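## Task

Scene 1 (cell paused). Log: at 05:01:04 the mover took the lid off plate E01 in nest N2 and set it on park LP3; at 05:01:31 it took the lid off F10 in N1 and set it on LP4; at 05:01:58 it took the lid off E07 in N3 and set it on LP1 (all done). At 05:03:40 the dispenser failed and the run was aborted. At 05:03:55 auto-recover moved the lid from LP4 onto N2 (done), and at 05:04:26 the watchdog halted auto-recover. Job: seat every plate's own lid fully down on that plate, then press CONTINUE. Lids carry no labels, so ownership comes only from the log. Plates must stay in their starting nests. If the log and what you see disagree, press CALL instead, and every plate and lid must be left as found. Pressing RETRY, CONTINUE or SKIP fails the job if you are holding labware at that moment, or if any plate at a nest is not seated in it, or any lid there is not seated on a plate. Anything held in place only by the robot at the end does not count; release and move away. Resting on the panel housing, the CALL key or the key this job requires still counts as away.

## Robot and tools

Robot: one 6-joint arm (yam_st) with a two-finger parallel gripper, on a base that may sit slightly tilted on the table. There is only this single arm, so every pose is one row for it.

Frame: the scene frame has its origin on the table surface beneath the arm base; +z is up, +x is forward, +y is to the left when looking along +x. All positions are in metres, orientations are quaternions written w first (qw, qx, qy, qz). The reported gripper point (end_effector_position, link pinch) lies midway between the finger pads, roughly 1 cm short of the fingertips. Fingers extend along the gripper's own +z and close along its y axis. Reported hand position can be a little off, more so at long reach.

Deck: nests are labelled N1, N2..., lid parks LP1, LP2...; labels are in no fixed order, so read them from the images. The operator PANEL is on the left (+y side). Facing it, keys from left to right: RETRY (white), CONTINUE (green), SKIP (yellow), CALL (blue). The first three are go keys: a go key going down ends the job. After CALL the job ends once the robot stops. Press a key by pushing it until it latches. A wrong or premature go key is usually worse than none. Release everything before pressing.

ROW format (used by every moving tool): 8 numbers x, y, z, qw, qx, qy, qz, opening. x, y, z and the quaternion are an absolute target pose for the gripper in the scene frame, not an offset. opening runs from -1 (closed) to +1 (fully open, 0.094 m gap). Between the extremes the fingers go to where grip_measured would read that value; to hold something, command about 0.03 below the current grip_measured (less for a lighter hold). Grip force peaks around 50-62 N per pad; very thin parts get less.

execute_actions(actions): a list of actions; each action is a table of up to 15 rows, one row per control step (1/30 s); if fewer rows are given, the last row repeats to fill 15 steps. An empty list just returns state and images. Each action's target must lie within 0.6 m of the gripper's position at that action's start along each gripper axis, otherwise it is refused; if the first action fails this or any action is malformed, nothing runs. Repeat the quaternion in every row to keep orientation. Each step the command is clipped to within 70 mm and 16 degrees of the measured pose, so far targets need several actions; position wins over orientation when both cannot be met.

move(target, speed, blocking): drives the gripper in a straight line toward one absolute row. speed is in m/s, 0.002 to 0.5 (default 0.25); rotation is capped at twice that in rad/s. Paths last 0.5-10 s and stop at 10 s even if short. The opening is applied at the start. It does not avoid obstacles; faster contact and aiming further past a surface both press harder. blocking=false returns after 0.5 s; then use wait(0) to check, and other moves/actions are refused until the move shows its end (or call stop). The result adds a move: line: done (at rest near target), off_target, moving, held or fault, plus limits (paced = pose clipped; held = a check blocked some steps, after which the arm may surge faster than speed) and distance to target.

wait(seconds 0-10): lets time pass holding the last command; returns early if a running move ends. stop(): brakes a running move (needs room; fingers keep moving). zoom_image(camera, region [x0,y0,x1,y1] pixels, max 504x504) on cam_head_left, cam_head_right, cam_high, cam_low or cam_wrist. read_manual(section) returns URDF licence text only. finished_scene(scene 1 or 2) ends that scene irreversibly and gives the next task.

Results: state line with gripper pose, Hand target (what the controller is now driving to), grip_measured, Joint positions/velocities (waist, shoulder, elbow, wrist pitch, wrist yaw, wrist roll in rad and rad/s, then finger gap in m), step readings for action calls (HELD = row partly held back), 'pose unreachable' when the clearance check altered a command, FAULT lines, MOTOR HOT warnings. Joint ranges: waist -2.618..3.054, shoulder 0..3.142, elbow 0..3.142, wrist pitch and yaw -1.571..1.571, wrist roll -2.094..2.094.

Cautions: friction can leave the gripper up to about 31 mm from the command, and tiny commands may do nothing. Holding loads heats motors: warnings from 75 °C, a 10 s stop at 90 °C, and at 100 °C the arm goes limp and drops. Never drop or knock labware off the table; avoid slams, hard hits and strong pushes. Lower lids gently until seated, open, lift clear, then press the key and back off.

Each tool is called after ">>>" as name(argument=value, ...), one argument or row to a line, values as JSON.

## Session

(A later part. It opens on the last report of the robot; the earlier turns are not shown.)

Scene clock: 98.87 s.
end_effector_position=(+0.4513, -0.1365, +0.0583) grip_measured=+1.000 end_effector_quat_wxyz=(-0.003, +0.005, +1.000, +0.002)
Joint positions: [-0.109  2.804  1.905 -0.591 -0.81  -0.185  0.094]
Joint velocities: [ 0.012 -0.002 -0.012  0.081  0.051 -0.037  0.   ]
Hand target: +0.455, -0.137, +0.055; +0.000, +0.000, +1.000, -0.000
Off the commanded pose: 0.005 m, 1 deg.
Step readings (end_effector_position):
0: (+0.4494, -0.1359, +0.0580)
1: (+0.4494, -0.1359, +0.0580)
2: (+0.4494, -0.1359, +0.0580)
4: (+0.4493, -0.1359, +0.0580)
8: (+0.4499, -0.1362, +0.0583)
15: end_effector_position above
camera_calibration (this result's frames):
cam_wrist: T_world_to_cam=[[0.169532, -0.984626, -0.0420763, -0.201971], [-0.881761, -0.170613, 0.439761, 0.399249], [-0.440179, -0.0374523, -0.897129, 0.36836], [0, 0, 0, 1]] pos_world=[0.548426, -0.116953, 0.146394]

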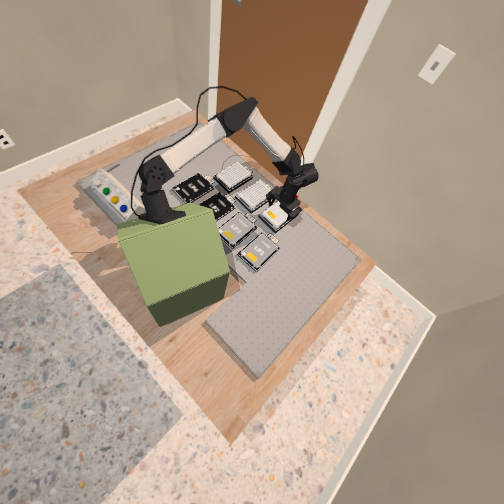

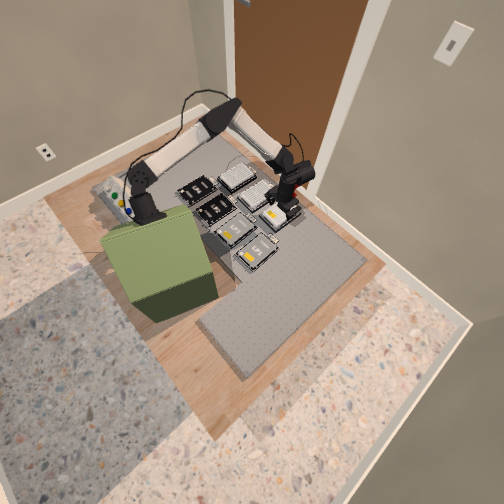

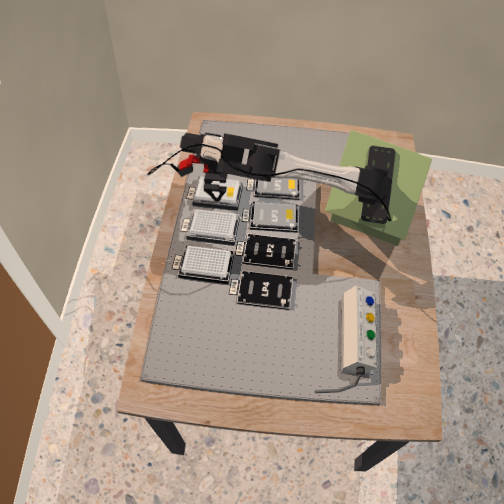

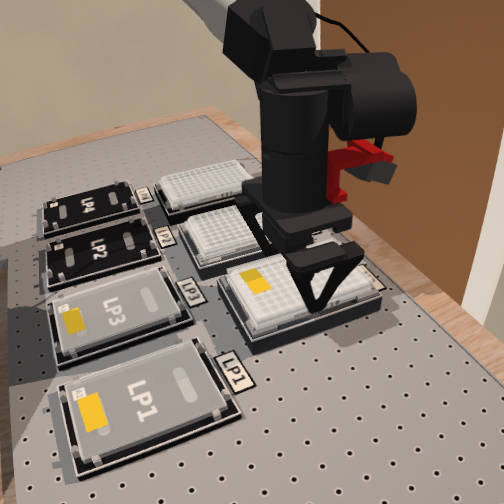

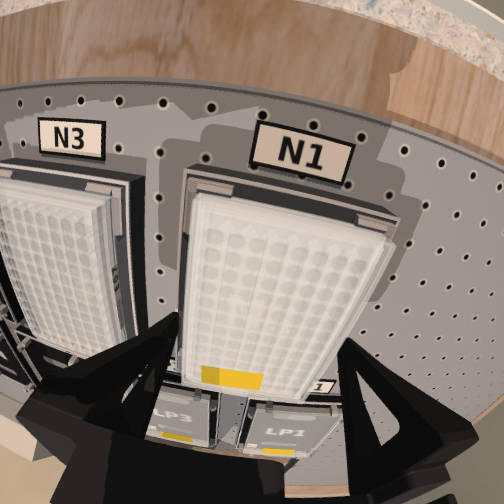

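>>> execute_actions(
  actions=[
    [[0.455,-0.137,0.062,0,0,1,0,1],[0.455,-0.137,0.069,0,0,1,0,1],[0.455,-0.137,0.076,0,0,1,0,1],[0.455,-0.137,0.083,0,0,1,0,1],[0.455,-0.137,0.09,0,0,1,0,1],[0.455,-0.137,0.097,0,0,1,0,1],[0.455,-0.137,0.104,0,0,1,0,1],[0.455,-0.137,0.111,0,0,1,0,1],[0.455,-0.137,0.118,0,0,1,0,1],[0.455,-0.137,0.125,0,0,1,0,1],[0.453,-0.135,0.13,0,0,1,0,1]],
  ],
)

>>> zoom_image(
  camera="cam_low",
  region=[150,150,400,360],
)

Scene clock: 100.00 s.
end_effector_position=(+0.4621, -0.1409, +0.1306) grip_measured=+1.000 end_effector_quat_wxyz=(+0.020, -0.001, +1.000, -0.007)
Joint positions: [-0.22   2.694  1.905 -0.745 -0.81  -0.304  0.094]
Joint velocities: [-0.129 -0.154 -0.012 -0.242 -0.066 -0.198  0.   ]
Hand target: +0.453, -0.135, +0.130; +0.001, +0.000, +1.000, +0.000
Off the commanded pose: 0.011 m, 2 deg.
Step readings (end_effector_position):
0: (+0.4517, -0.1366, +0.0583)
1: (+0.4517, -0.1366, +0.0583)
2: (+0.4514, -0.1365, +0.0583)
4: (+0.4503, -0.1365, +0.0604)
8: (+0.4519, -0.1380, +0.0799)
15: end_effector_position above
camera_calibration (this result's frames):
cam_wrist: T_world_to_cam=[[0.181789, -0.983215, -0.0155337, -0.214021], [-0.899332, -0.172627, 0.401748, 0.389049], [-0.397686, -0.0590636, -0.915618, 0.417587], [0, 0, 0, 1]] pos_world=[0.55486, -0.118604, 0.222726]

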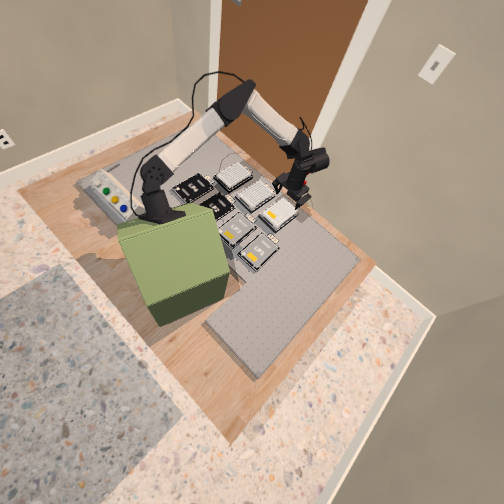

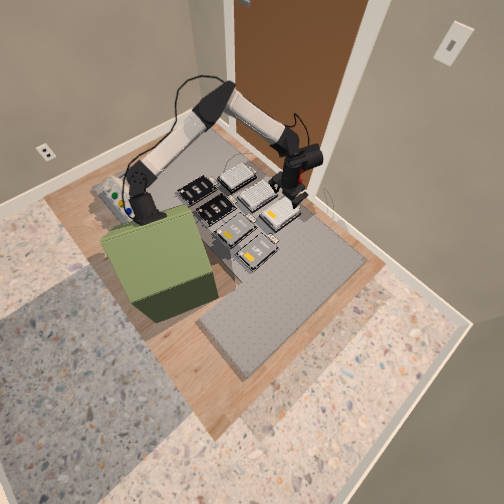

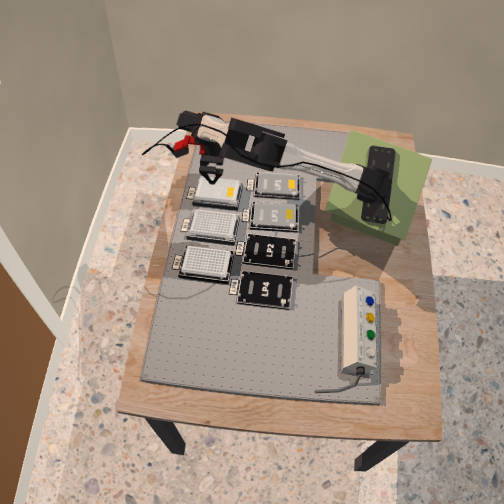

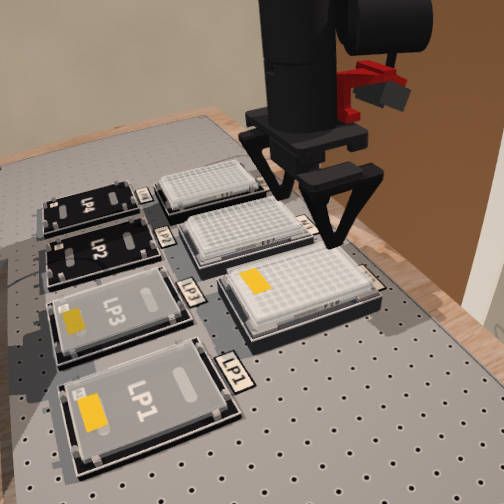

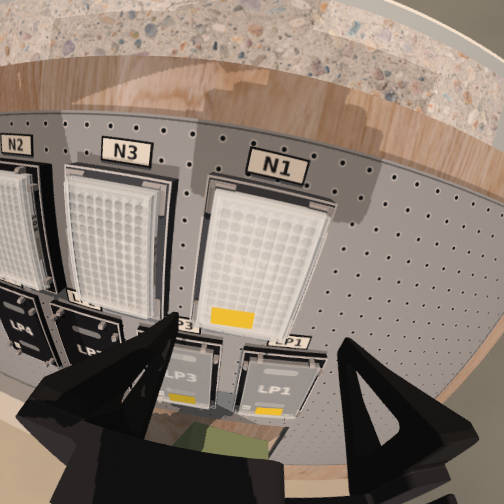

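Region (150, 150, 400, 360) of cam_low's 504x504 image, scaled by 2.016, with more detail than that image has; it fills the top 423 rows of this view, and the rest is white.

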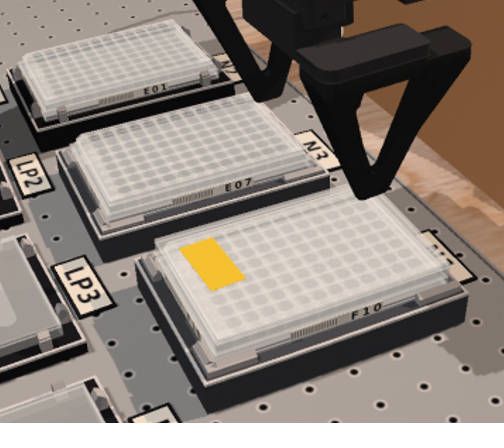

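>>> zoom_image(
  camera="cam_low",
  region=[215,250,390,350],
)

Region (215, 250, 390, 350) of cam_low's 504x504 image, scaled by 2.880, with more detail than that image has; it fills the top 288 rows of this view, and the rest is white.

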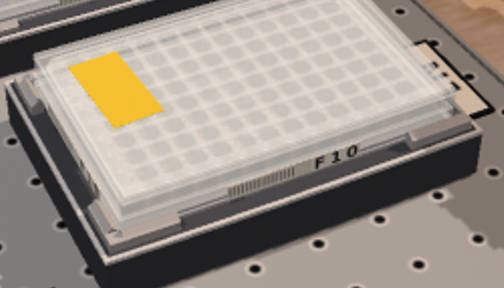

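>>> move(
  target=[0.29,-0.04,0.13,0,0,1,0,1],
  speed=0.3,
)

Scene clock: 102.97 s.
end_effector_position=(+0.2989, -0.0443, +0.1312) grip_measured=+1.000 end_effector_quat_wxyz=(+0.004, +0.001, +1.000, +0.001)
Joint positions: [-0.141  2.116  0.869 -0.253 -0.812 -0.222  0.094]
Joint velocities: [-0.012 -0.002  0.002 -0.022 -0.022 -0.051  0.   ]
Hand target: +0.291, -0.040, +0.129; -0.000, +0.000, +1.000, +0.000
Off the commanded pose: 0.010 m, 1 deg.
move: done
camera_calibration (this result's frames):
cam_wrist: T_world_to_cam=[[0.178131, -0.983334, -0.0363895, -0.0855289], [-0.88708, -0.176479, 0.426549, 0.251609], [-0.425862, -0.043701, -0.903732, 0.366447], [0, 0, 0, 1]] pos_world=[0.394489, -0.0236856, 0.220734]

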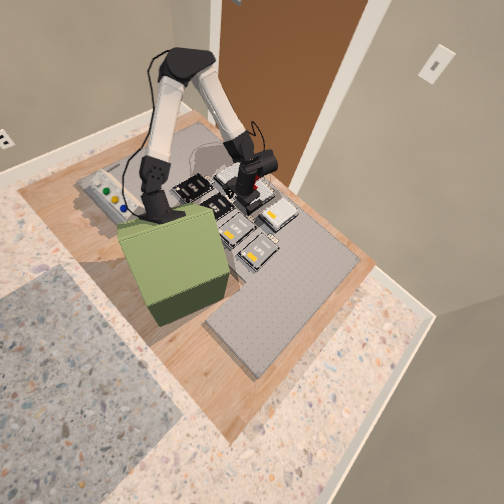

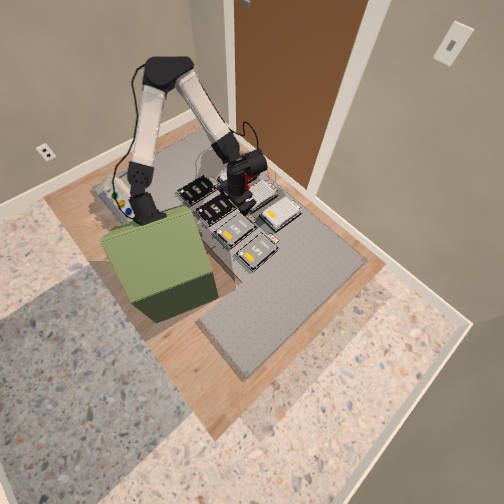

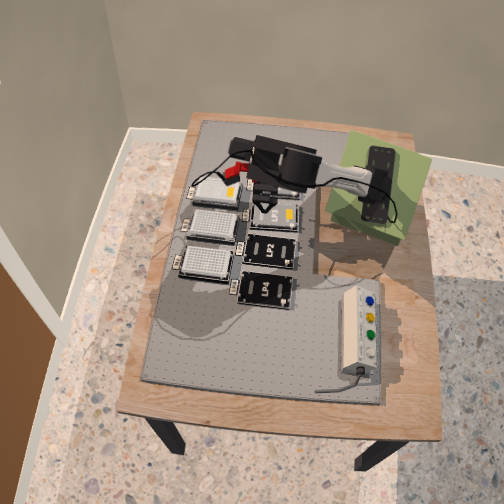

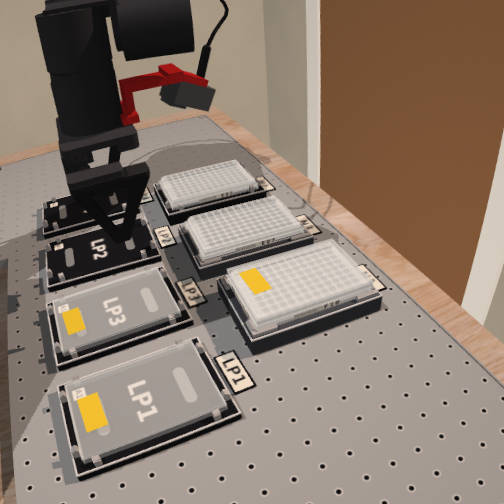

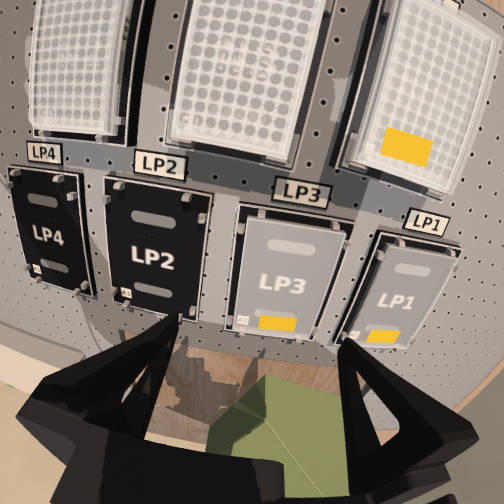

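>>> zoom_image(
  camera="cam_wrist",
  region=[200,180,480,380],
)

Region (200, 180, 480, 380) of cam_wrist's 504x504 image, scaled by 1.800, with more detail than that image has; it fills the top 360 rows of this view, and the rest is white.

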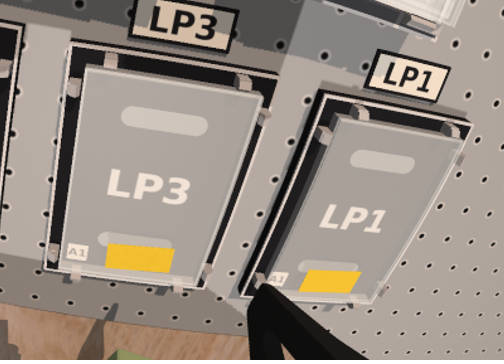

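>>> zoom_image(
  camera="cam_low",
  region=[30,250,250,480],
)

Region (30, 250, 250, 480) of cam_low's 504x504 image, scaled by 2.191, with more detail than that image has; it fills the left 482 columns of this view, and the rest is white.

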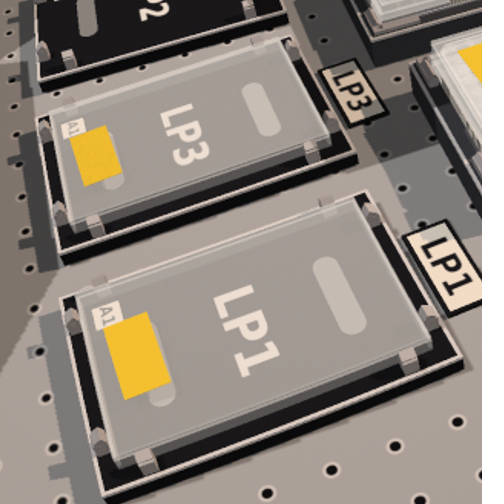

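>>> move(
  target=[0.258,-0.064,0.075,0,0,1,0,1],
  speed=0.15,
)

Scene clock: 106.30 s.
end_effector_position=(+0.2727, -0.0646, +0.0802) grip_measured=+1.000 end_effector_quat_wxyz=(+0.014, -0.009, +1.000, +0.001)
Joint positions: [-0.074  2.292  0.763  0.127 -0.808 -0.125  0.094]
Joint velocities: [-0.002 -0.002 -0.017 -0.022  0.037 -0.037  0.   ]
Hand target: +0.258, -0.064, +0.075; -0.000, -0.000, +1.000, -0.000
Off the commanded pose: 0.016 m, 2 deg.
move: off_target
camera_calibration (this result's frames):
cam_wrist: T_world_to_cam=[[0.197818, -0.979693, -0.0327037, -0.108094], [-0.891575, -0.19369, 0.409362, 0.248081], [-0.407384, -0.0518214, -0.911786, 0.303444], [0, 0, 0, 1]] pos_world=[0.366184, -0.0421232, 0.171586]

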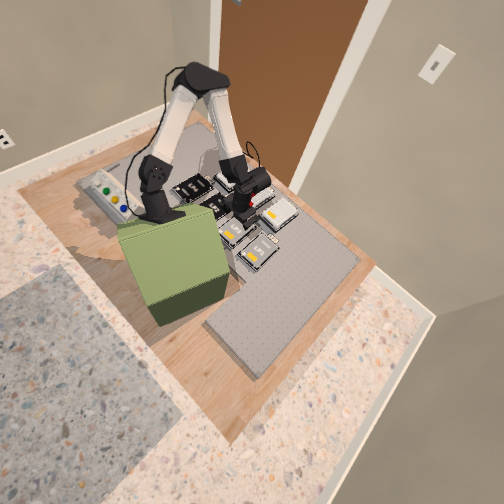

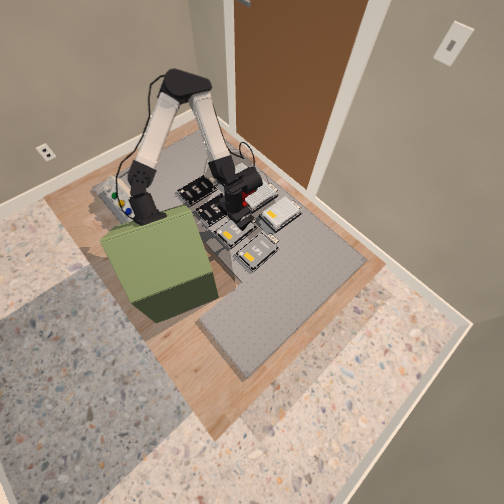

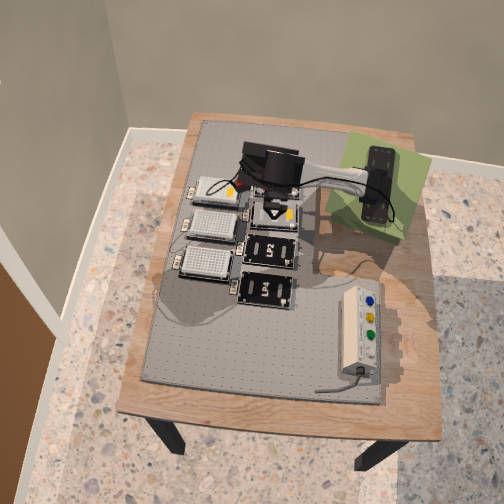

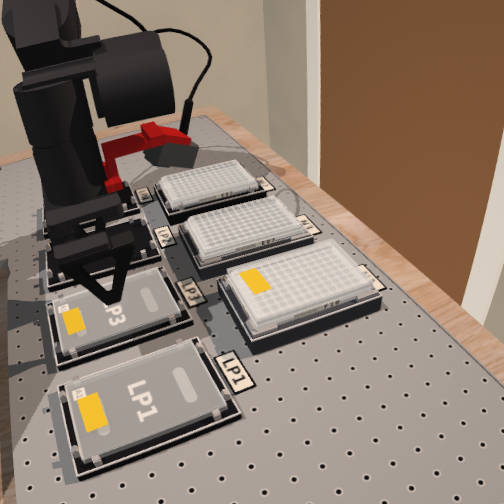

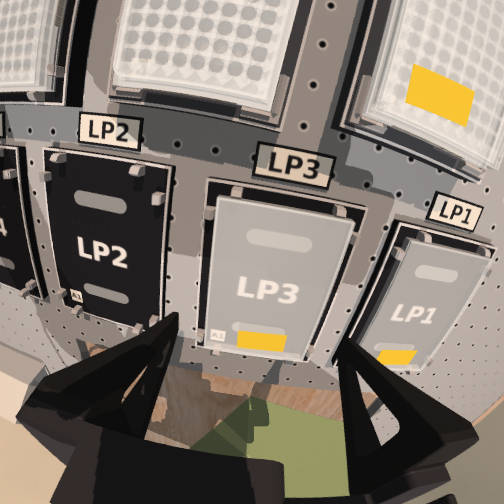

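>>> execute_actions(
  actions=[
    [[0.257,-0.0645,0.073,0,0,1,0,1],[0.256,-0.065,0.071,0,0,1,0,1],[0.255,-0.0655,0.069,0,0,1,0,1],[0.254,-0.066,0.067,0,0,1,0,1],[0.253,-0.0665,0.065,0,0,1,0,1],[0.252,-0.0665,0.063,0,0,1,0,1],[0.251,-0.0665,0.061,0,0,1,0,1],[0.251,-0.0665,0.059,0,0,1,0,1],[0.251,-0.0665,0.057,0,0,1,0,1],[0.251,-0.0665,0.055,0,0,1,0,1],[0.251,-0.0665,0.053,0,0,1,0,1],[0.251,-0.0665,0.051,0,0,1,0,1],[0.251,-0.0665,0.05,0,0,1,0,1]],
  ],
)

Scene clock: 107.37 s.
end_effector_position=(+0.2606, -0.0654, +0.0560) grip_measured=+1.000 end_effector_quat_wxyz=(+0.004, -0.008, +1.000, +0.004)
Joint positions: [-0.017  2.373  0.751  0.248 -0.801 -0.063  0.094]
Joint velocities: [0.076 0.085 0.017 0.242 0.066 0.154 0.   ]
Hand target: +0.251, -0.066, +0.050; -0.001, -0.000, +1.000, +0.000
Off the commanded pose: 0.011 m, 1 deg.
Step readings (end_effector_position):
0: (+0.2732, -0.0646, +0.0802)
1: (+0.2733, -0.0646, +0.0802)
2: (+0.2738, -0.0647, +0.0802)
4: (+0.2750, -0.0650, +0.0791)
8: (+0.2711, -0.0656, +0.0715)
15: end_effector_position above
camera_calibration (this result's frames):
cam_wrist: T_world_to_cam=[[0.194444, -0.980029, -0.0416398, -0.105985], [-0.883577, -0.193427, 0.426471, 0.243931], [-0.426008, -0.0461328, -0.903542, 0.281164], [0, 0, 0, 1]] pos_world=[0.355918, -0.0437147, 0.1456]

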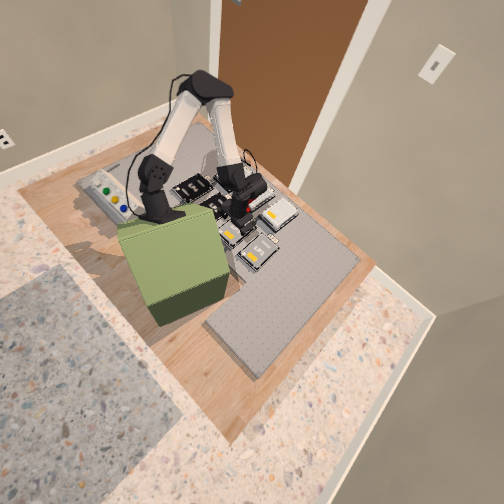

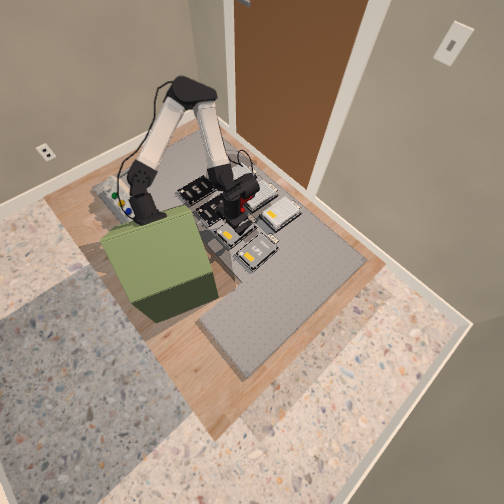

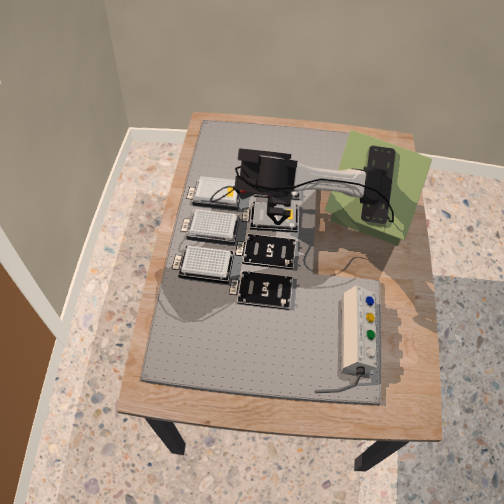

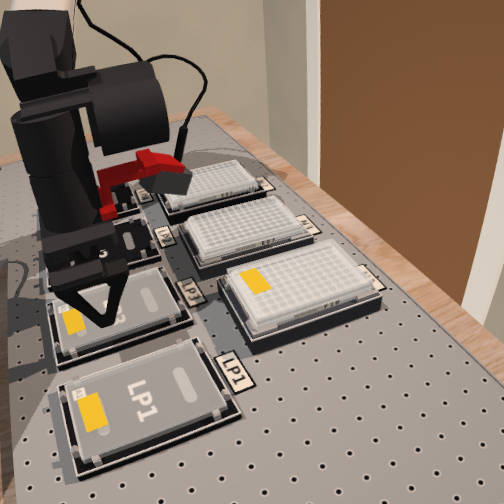

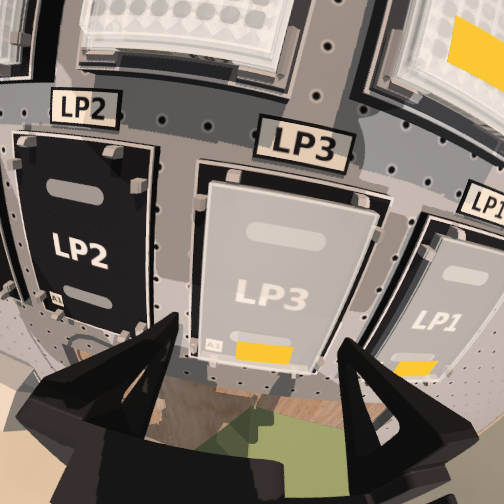

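>>> execute_actions(
  actions=[],
)

>>> zoom_image(
  camera="cam_wrist",
  region=[150,130,430,410],
)

Scene clock: 107.60 s.
end_effector_position=(+0.2646, -0.0657, +0.0552) grip_measured=+1.000 end_effector_quat_wxyz=(+0.011, -0.009, +1.000, +0.003)
Joint positions: [-0.015  2.375  0.751  0.275 -0.799 -0.048  0.094]
Joint velocities: [ 0.007  0.017 -0.007 -0.022  0.007  0.066  0.   ]
Hand target: +0.251, -0.066, +0.050; -0.001, -0.000, +1.000, +0.000
Off the commanded pose: 0.015 m, 2 deg.
camera_calibration (this result's frames):
cam_wrist: T_world_to_cam=[[0.198632, -0.979384, -0.0367814, -0.108429], [-0.88909, -0.195856, 0.413714, 0.249817], [-0.412388, -0.0494746, -0.909664, 0.278599], [0, 0, 0, 1]] pos_world=[0.358538, -0.0434823, 0.14609]

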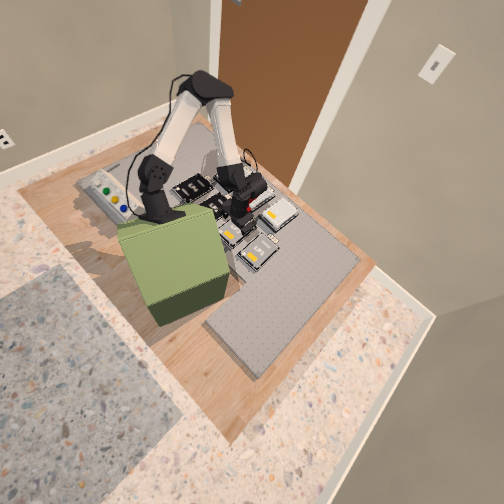

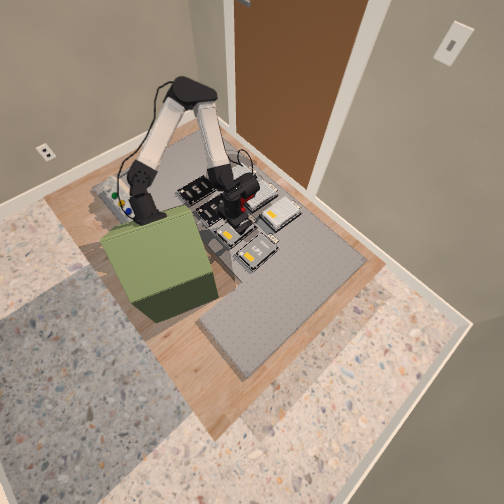

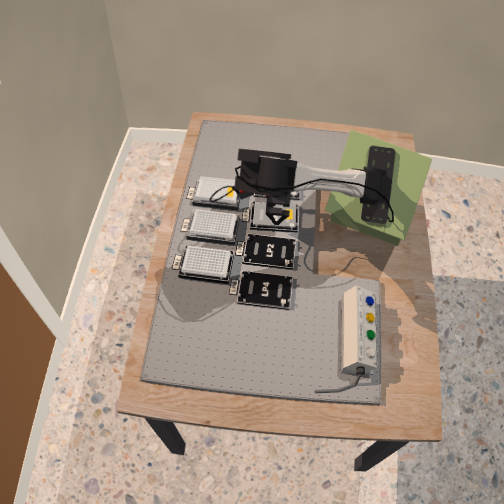

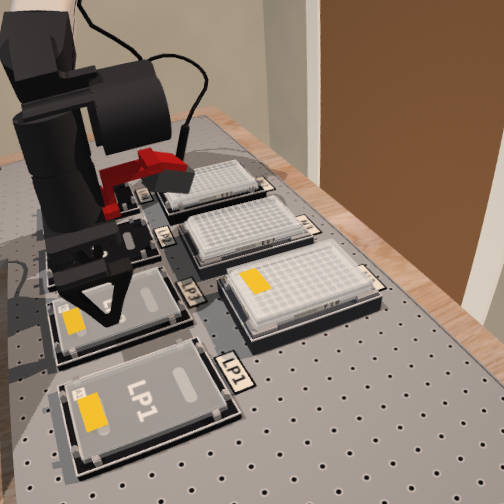

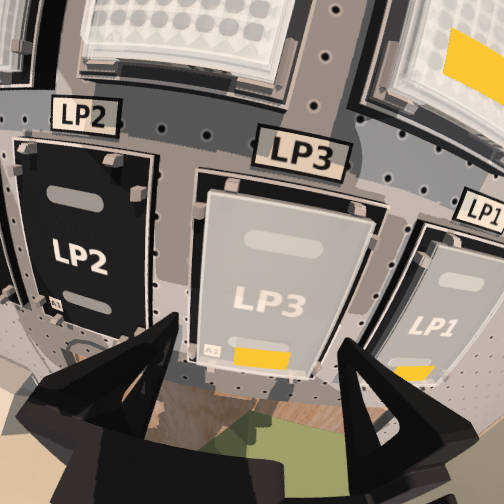

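Region (150, 130, 430, 410) of cam_wrist's 504x504 image, scaled by 1.800, with more detail than that image has.

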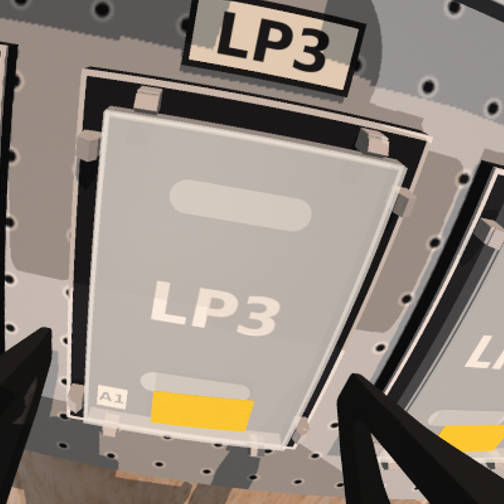

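>>> execute_actions(
  actions=[
    [[0.252,-0.066,0.049,0,-0.004,1,0,1],[0.253,-0.066,0.048,0,-0.008,1,0,1],[0.254,-0.066,0.0465,0,-0.012,1,0,1],[0.254,-0.066,0.045,0,-0.016,1,0,1],[0.254,-0.066,0.0435,0,-0.02,1,0,1],[0.254,-0.066,0.042,0,-0.02,1,0,1],[0.254,-0.066,0.0405,0,-0.02,1,0,1],[0.254,-0.066,0.039,0,-0.02,1,0,1],[0.254,-0.066,0.0375,0,-0.02,1,0,1],[0.254,-0.066,0.036,0,-0.02,1,0,1],[0.254,-0.066,0.035,0,-0.02,1,0,1]],
  ],
)

Scene clock: 110.20 s.
end_effector_position=(+0.2573, -0.0648, +0.0403) grip_measured=+1.000 end_effector_quat_wxyz=(+0.003, -0.020, +1.000, +0.003)
Joint positions: [ 0.026  2.422  0.751  0.336 -0.79  -0.03   0.094]
Joint velocities: [ 0.007 -0.002 -0.002  0.081  0.022  0.022  0.   ]
Hand target: +0.254, -0.066, +0.035; -0.000, -0.020, +1.000, +0.000
Off the commanded pose: 0.006 m, 0 deg.
Step readings (end_effector_position):
0: (+0.2659, -0.0658, +0.0552)
1: (+0.2660, -0.0658, +0.0552)
2: (+0.2661, -0.0659, +0.0552)
4: (+0.2665, -0.0656, +0.0547)
8: (+0.2637, -0.0644, +0.0491)
15: end_effector_position above
camera_calibration (this result's frames):
cam_wrist: T_world_to_cam=[[0.218145, -0.975069, -0.0406562, -0.111233], [-0.877566, -0.214216, 0.42894, 0.244898], [-0.426955, -0.0578924, -0.902418, 0.26505], [0, 0, 0, 1]] pos_world=[0.352343, -0.040655, 0.129617]

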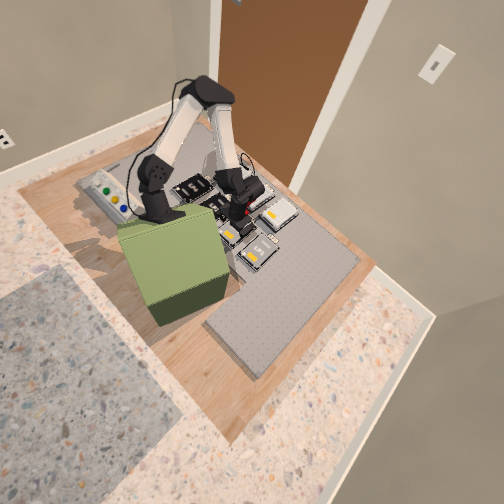

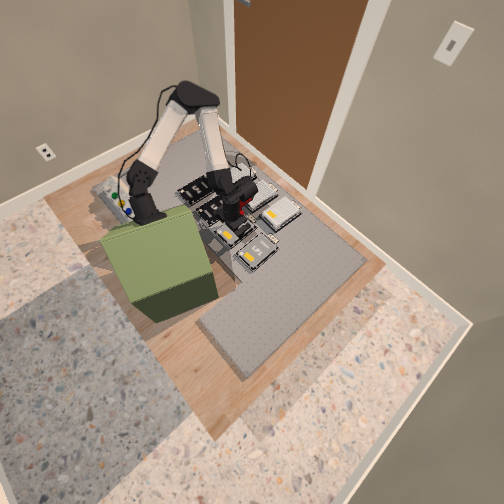

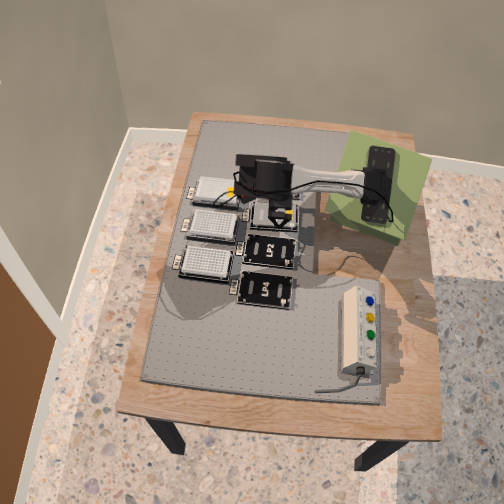

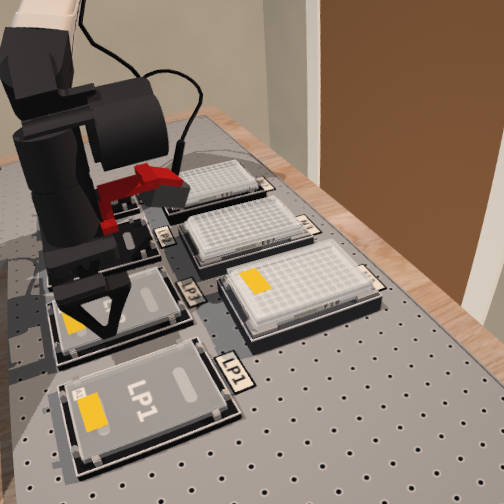

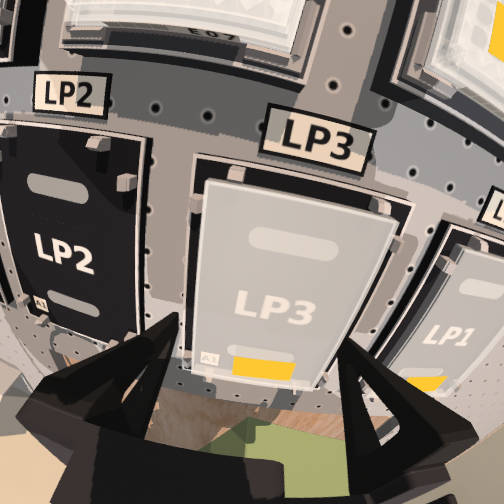

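>>> zoom_image(
  camera="cam_wrist",
  region=[150,150,430,430],
)

>>> zoom_image(
  camera="cam_low",
  region=[30,230,230,400],
)

Region (150, 150, 430, 430) of cam_wrist's 504x504 image, scaled by 1.800, with more detail than that image has.

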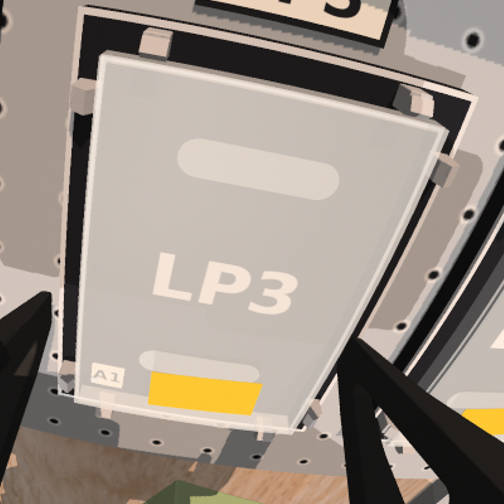

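Region (30, 230, 230, 400) of cam_low's 504x504 image, scaled by 2.520, with more detail than that image has; it fills the top 428 rows of this view, and the rest is white.

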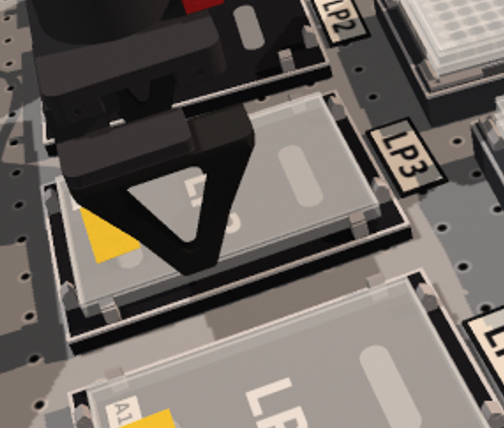

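>>> execute_actions(
  actions=[
    [[0.254,-0.0655,0.0345,0,-0.022,1,0,1],[0.254,-0.0655,0.034,0,-0.024,1,0,1],[0.254,-0.065,0.0335,0,-0.026,1,0,1],[0.254,-0.065,0.033,0,-0.028,1,0,1],[0.254,-0.065,0.0325,0,-0.03,1,0,1],[0.254,-0.065,0.032,0,-0.03,1,0,1],[0.254,-0.065,0.0315,0,-0.03,1,0,1],[0.254,-0.065,0.031,0,-0.03,1,0,1],[0.254,-0.065,0.0305,0,-0.03,1,0,1],[0.254,-0.065,0.030,0,-0.03,1,0,1]],
  ],
)

Scene clock: 112.57 s.
end_effector_position=(+0.2587, -0.0643, +0.0359) grip_measured=+1.000 end_effector_quat_wxyz=(+0.006, -0.030, +1.000, +0.001)
Joint positions: [ 0.04   2.433  0.751  0.371 -0.783 -0.024  0.094]
Joint velocities: [-0.007  0.022  0.002 -0.037  0.007 -0.037  0.   ]
Hand target: +0.254, -0.065, +0.030; -0.000, -0.030, +1.000, -0.000
Off the commanded pose: 0.008 m, 1 deg.
Step readings (end_effector_position):
0: (+0.2600, -0.0650, +0.0403)
1: (+0.2601, -0.0650, +0.0403)
2: (+0.2602, -0.0650, +0.0403)
4: (+0.2607, -0.0650, +0.0403)
8: (+0.2611, -0.0637, +0.0388)
15: end_effector_position above
camera_calibration (this result's frames):
cam_wrist: T_world_to_cam=[[0.237477, -0.970735, -0.0357602, -0.116139], [-0.876153, -0.229945, 0.423652, 0.246917], [-0.419477, -0.0692761, -0.905119, 0.259158], [0, 0, 0, 1]] pos_world=[0.352628, -0.0380091, 0.125808]

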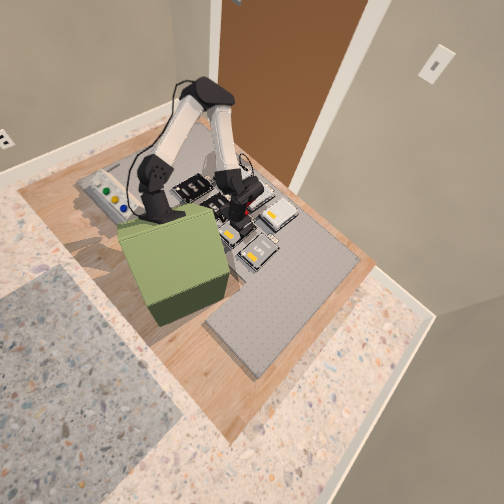

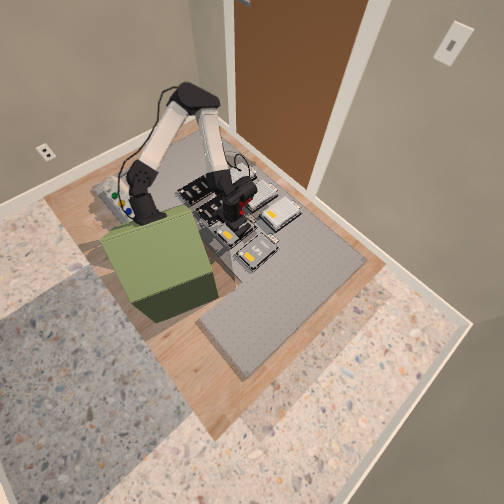

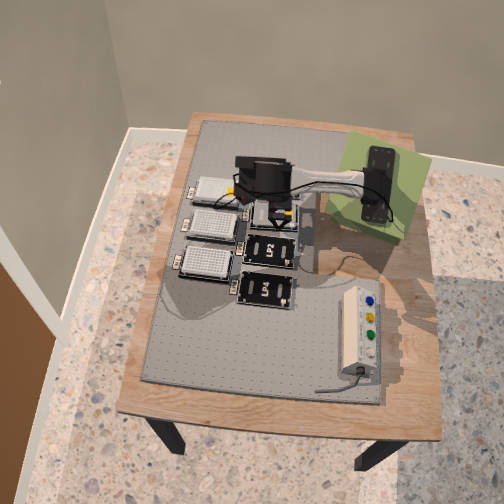

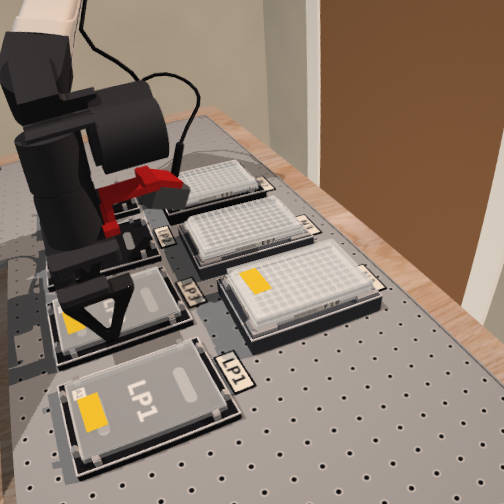

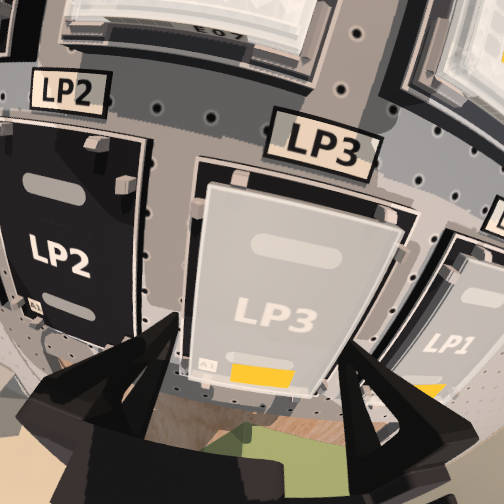

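>>> execute_actions(
  actions=[
    [[0.254,-0.065,0.030,0,-0.03,1,0,0.95],[0.254,-0.065,0.030,0,-0.03,1,0,0.92],[0.254,-0.065,0.030,0,-0.03,1,0,0.9],[0.254,-0.065,0.030,0,-0.03,1,0,0.88],[0.254,-0.065,0.030,0,-0.03,1,0,0.86],[0.254,-0.065,0.030,0,-0.03,1,0,0.845],[0.254,-0.065,0.030,0,-0.03,1,0,0.83],[0.254,-0.065,0.030,0,-0.03,1,0,0.82],[0.254,-0.065,0.030,0,-0.03,1,0,0.81],[0.254,-0.065,0.030,0,-0.03,1,0,0.80],[0.254,-0.065,0.030,0,-0.03,1,0,0.79],[0.254,-0.065,0.030,0,-0.03,1,0,0.78],[0.254,-0.065,0.030,0,-0.03,1,0,0.77],[0.254,-0.065,0.030,0,-0.03,1,0,0.76]],
  ],
)

>>> zoom_image(
  camera="cam_wrist",
  region=[140,130,420,410],
)

Scene clock: 114.03 s.
end_effector_position=(+0.2598, -0.0678, +0.0360) grip_measured=+0.780 end_effector_quat_wxyz=(+0.008, -0.031, +0.999, -0.009)
Joint positions: [ 0.04   2.433  0.751  0.376 -0.763 -0.022  0.084]
Joint velocities: [ 0.002 -0.002  0.002 -0.051 -0.037  0.037 -0.   ]
Hand target: +0.254, -0.065, +0.030; -0.000, -0.030, +1.000, -0.000
Off the commanded pose: 0.009 m, 1 deg.
Step readings (end_effector_position):
0: (+0.2596, -0.0643, +0.0360)
1: (+0.2596, -0.0646, +0.0360)
2: (+0.2597, -0.0652, +0.0360)
4: (+0.2598, -0.0663, +0.0360)
8: (+0.2598, -0.0677, +0.0360)
15: end_effector_position above
camera_calibration (this result's frames):
cam_wrist: T_world_to_cam=[[0.239598, -0.970753, -0.0152235, -0.121027], [-0.877498, -0.223238, 0.424455, 0.247853], [-0.415439, -0.0883398, -0.905321, 0.257086], [0, 0, 0, 1]] pos_world=[0.353292, -0.0394462, 0.125701]

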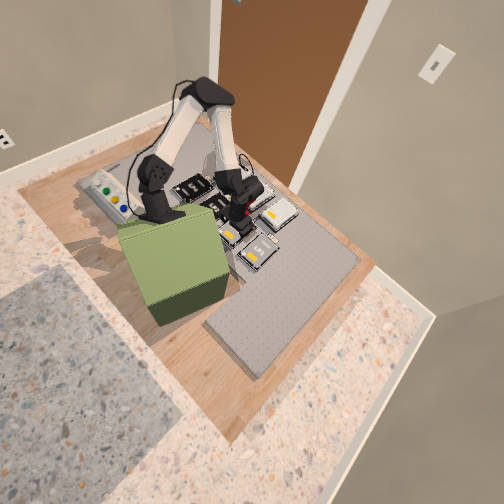

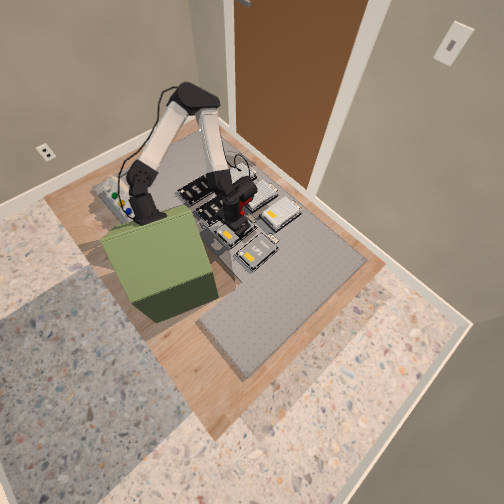

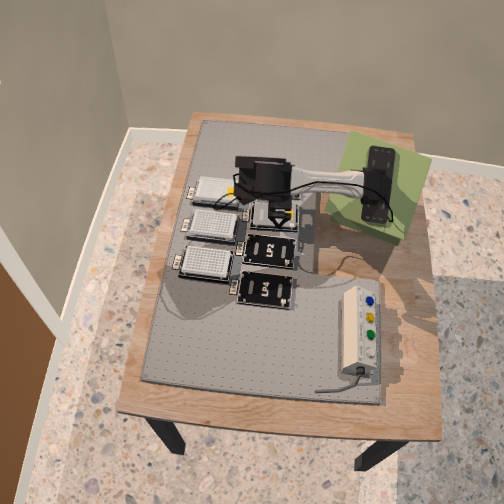

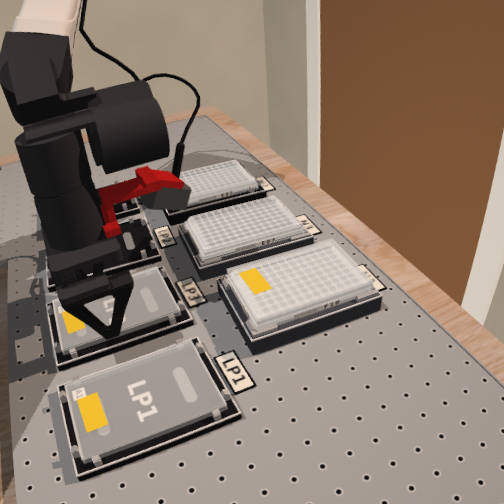

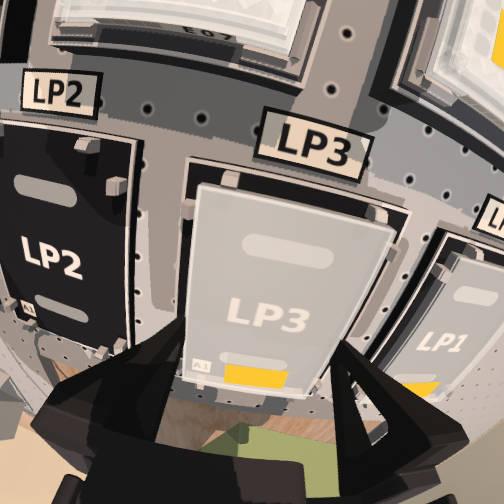

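Region (140, 130, 420, 410) of cam_wrist's 504x504 image, scaled by 1.800, with more detail than that image has.

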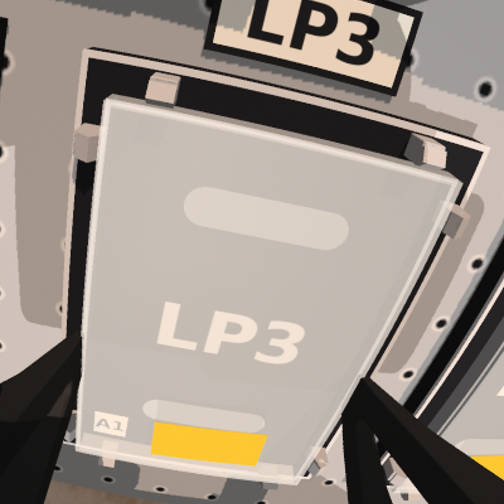

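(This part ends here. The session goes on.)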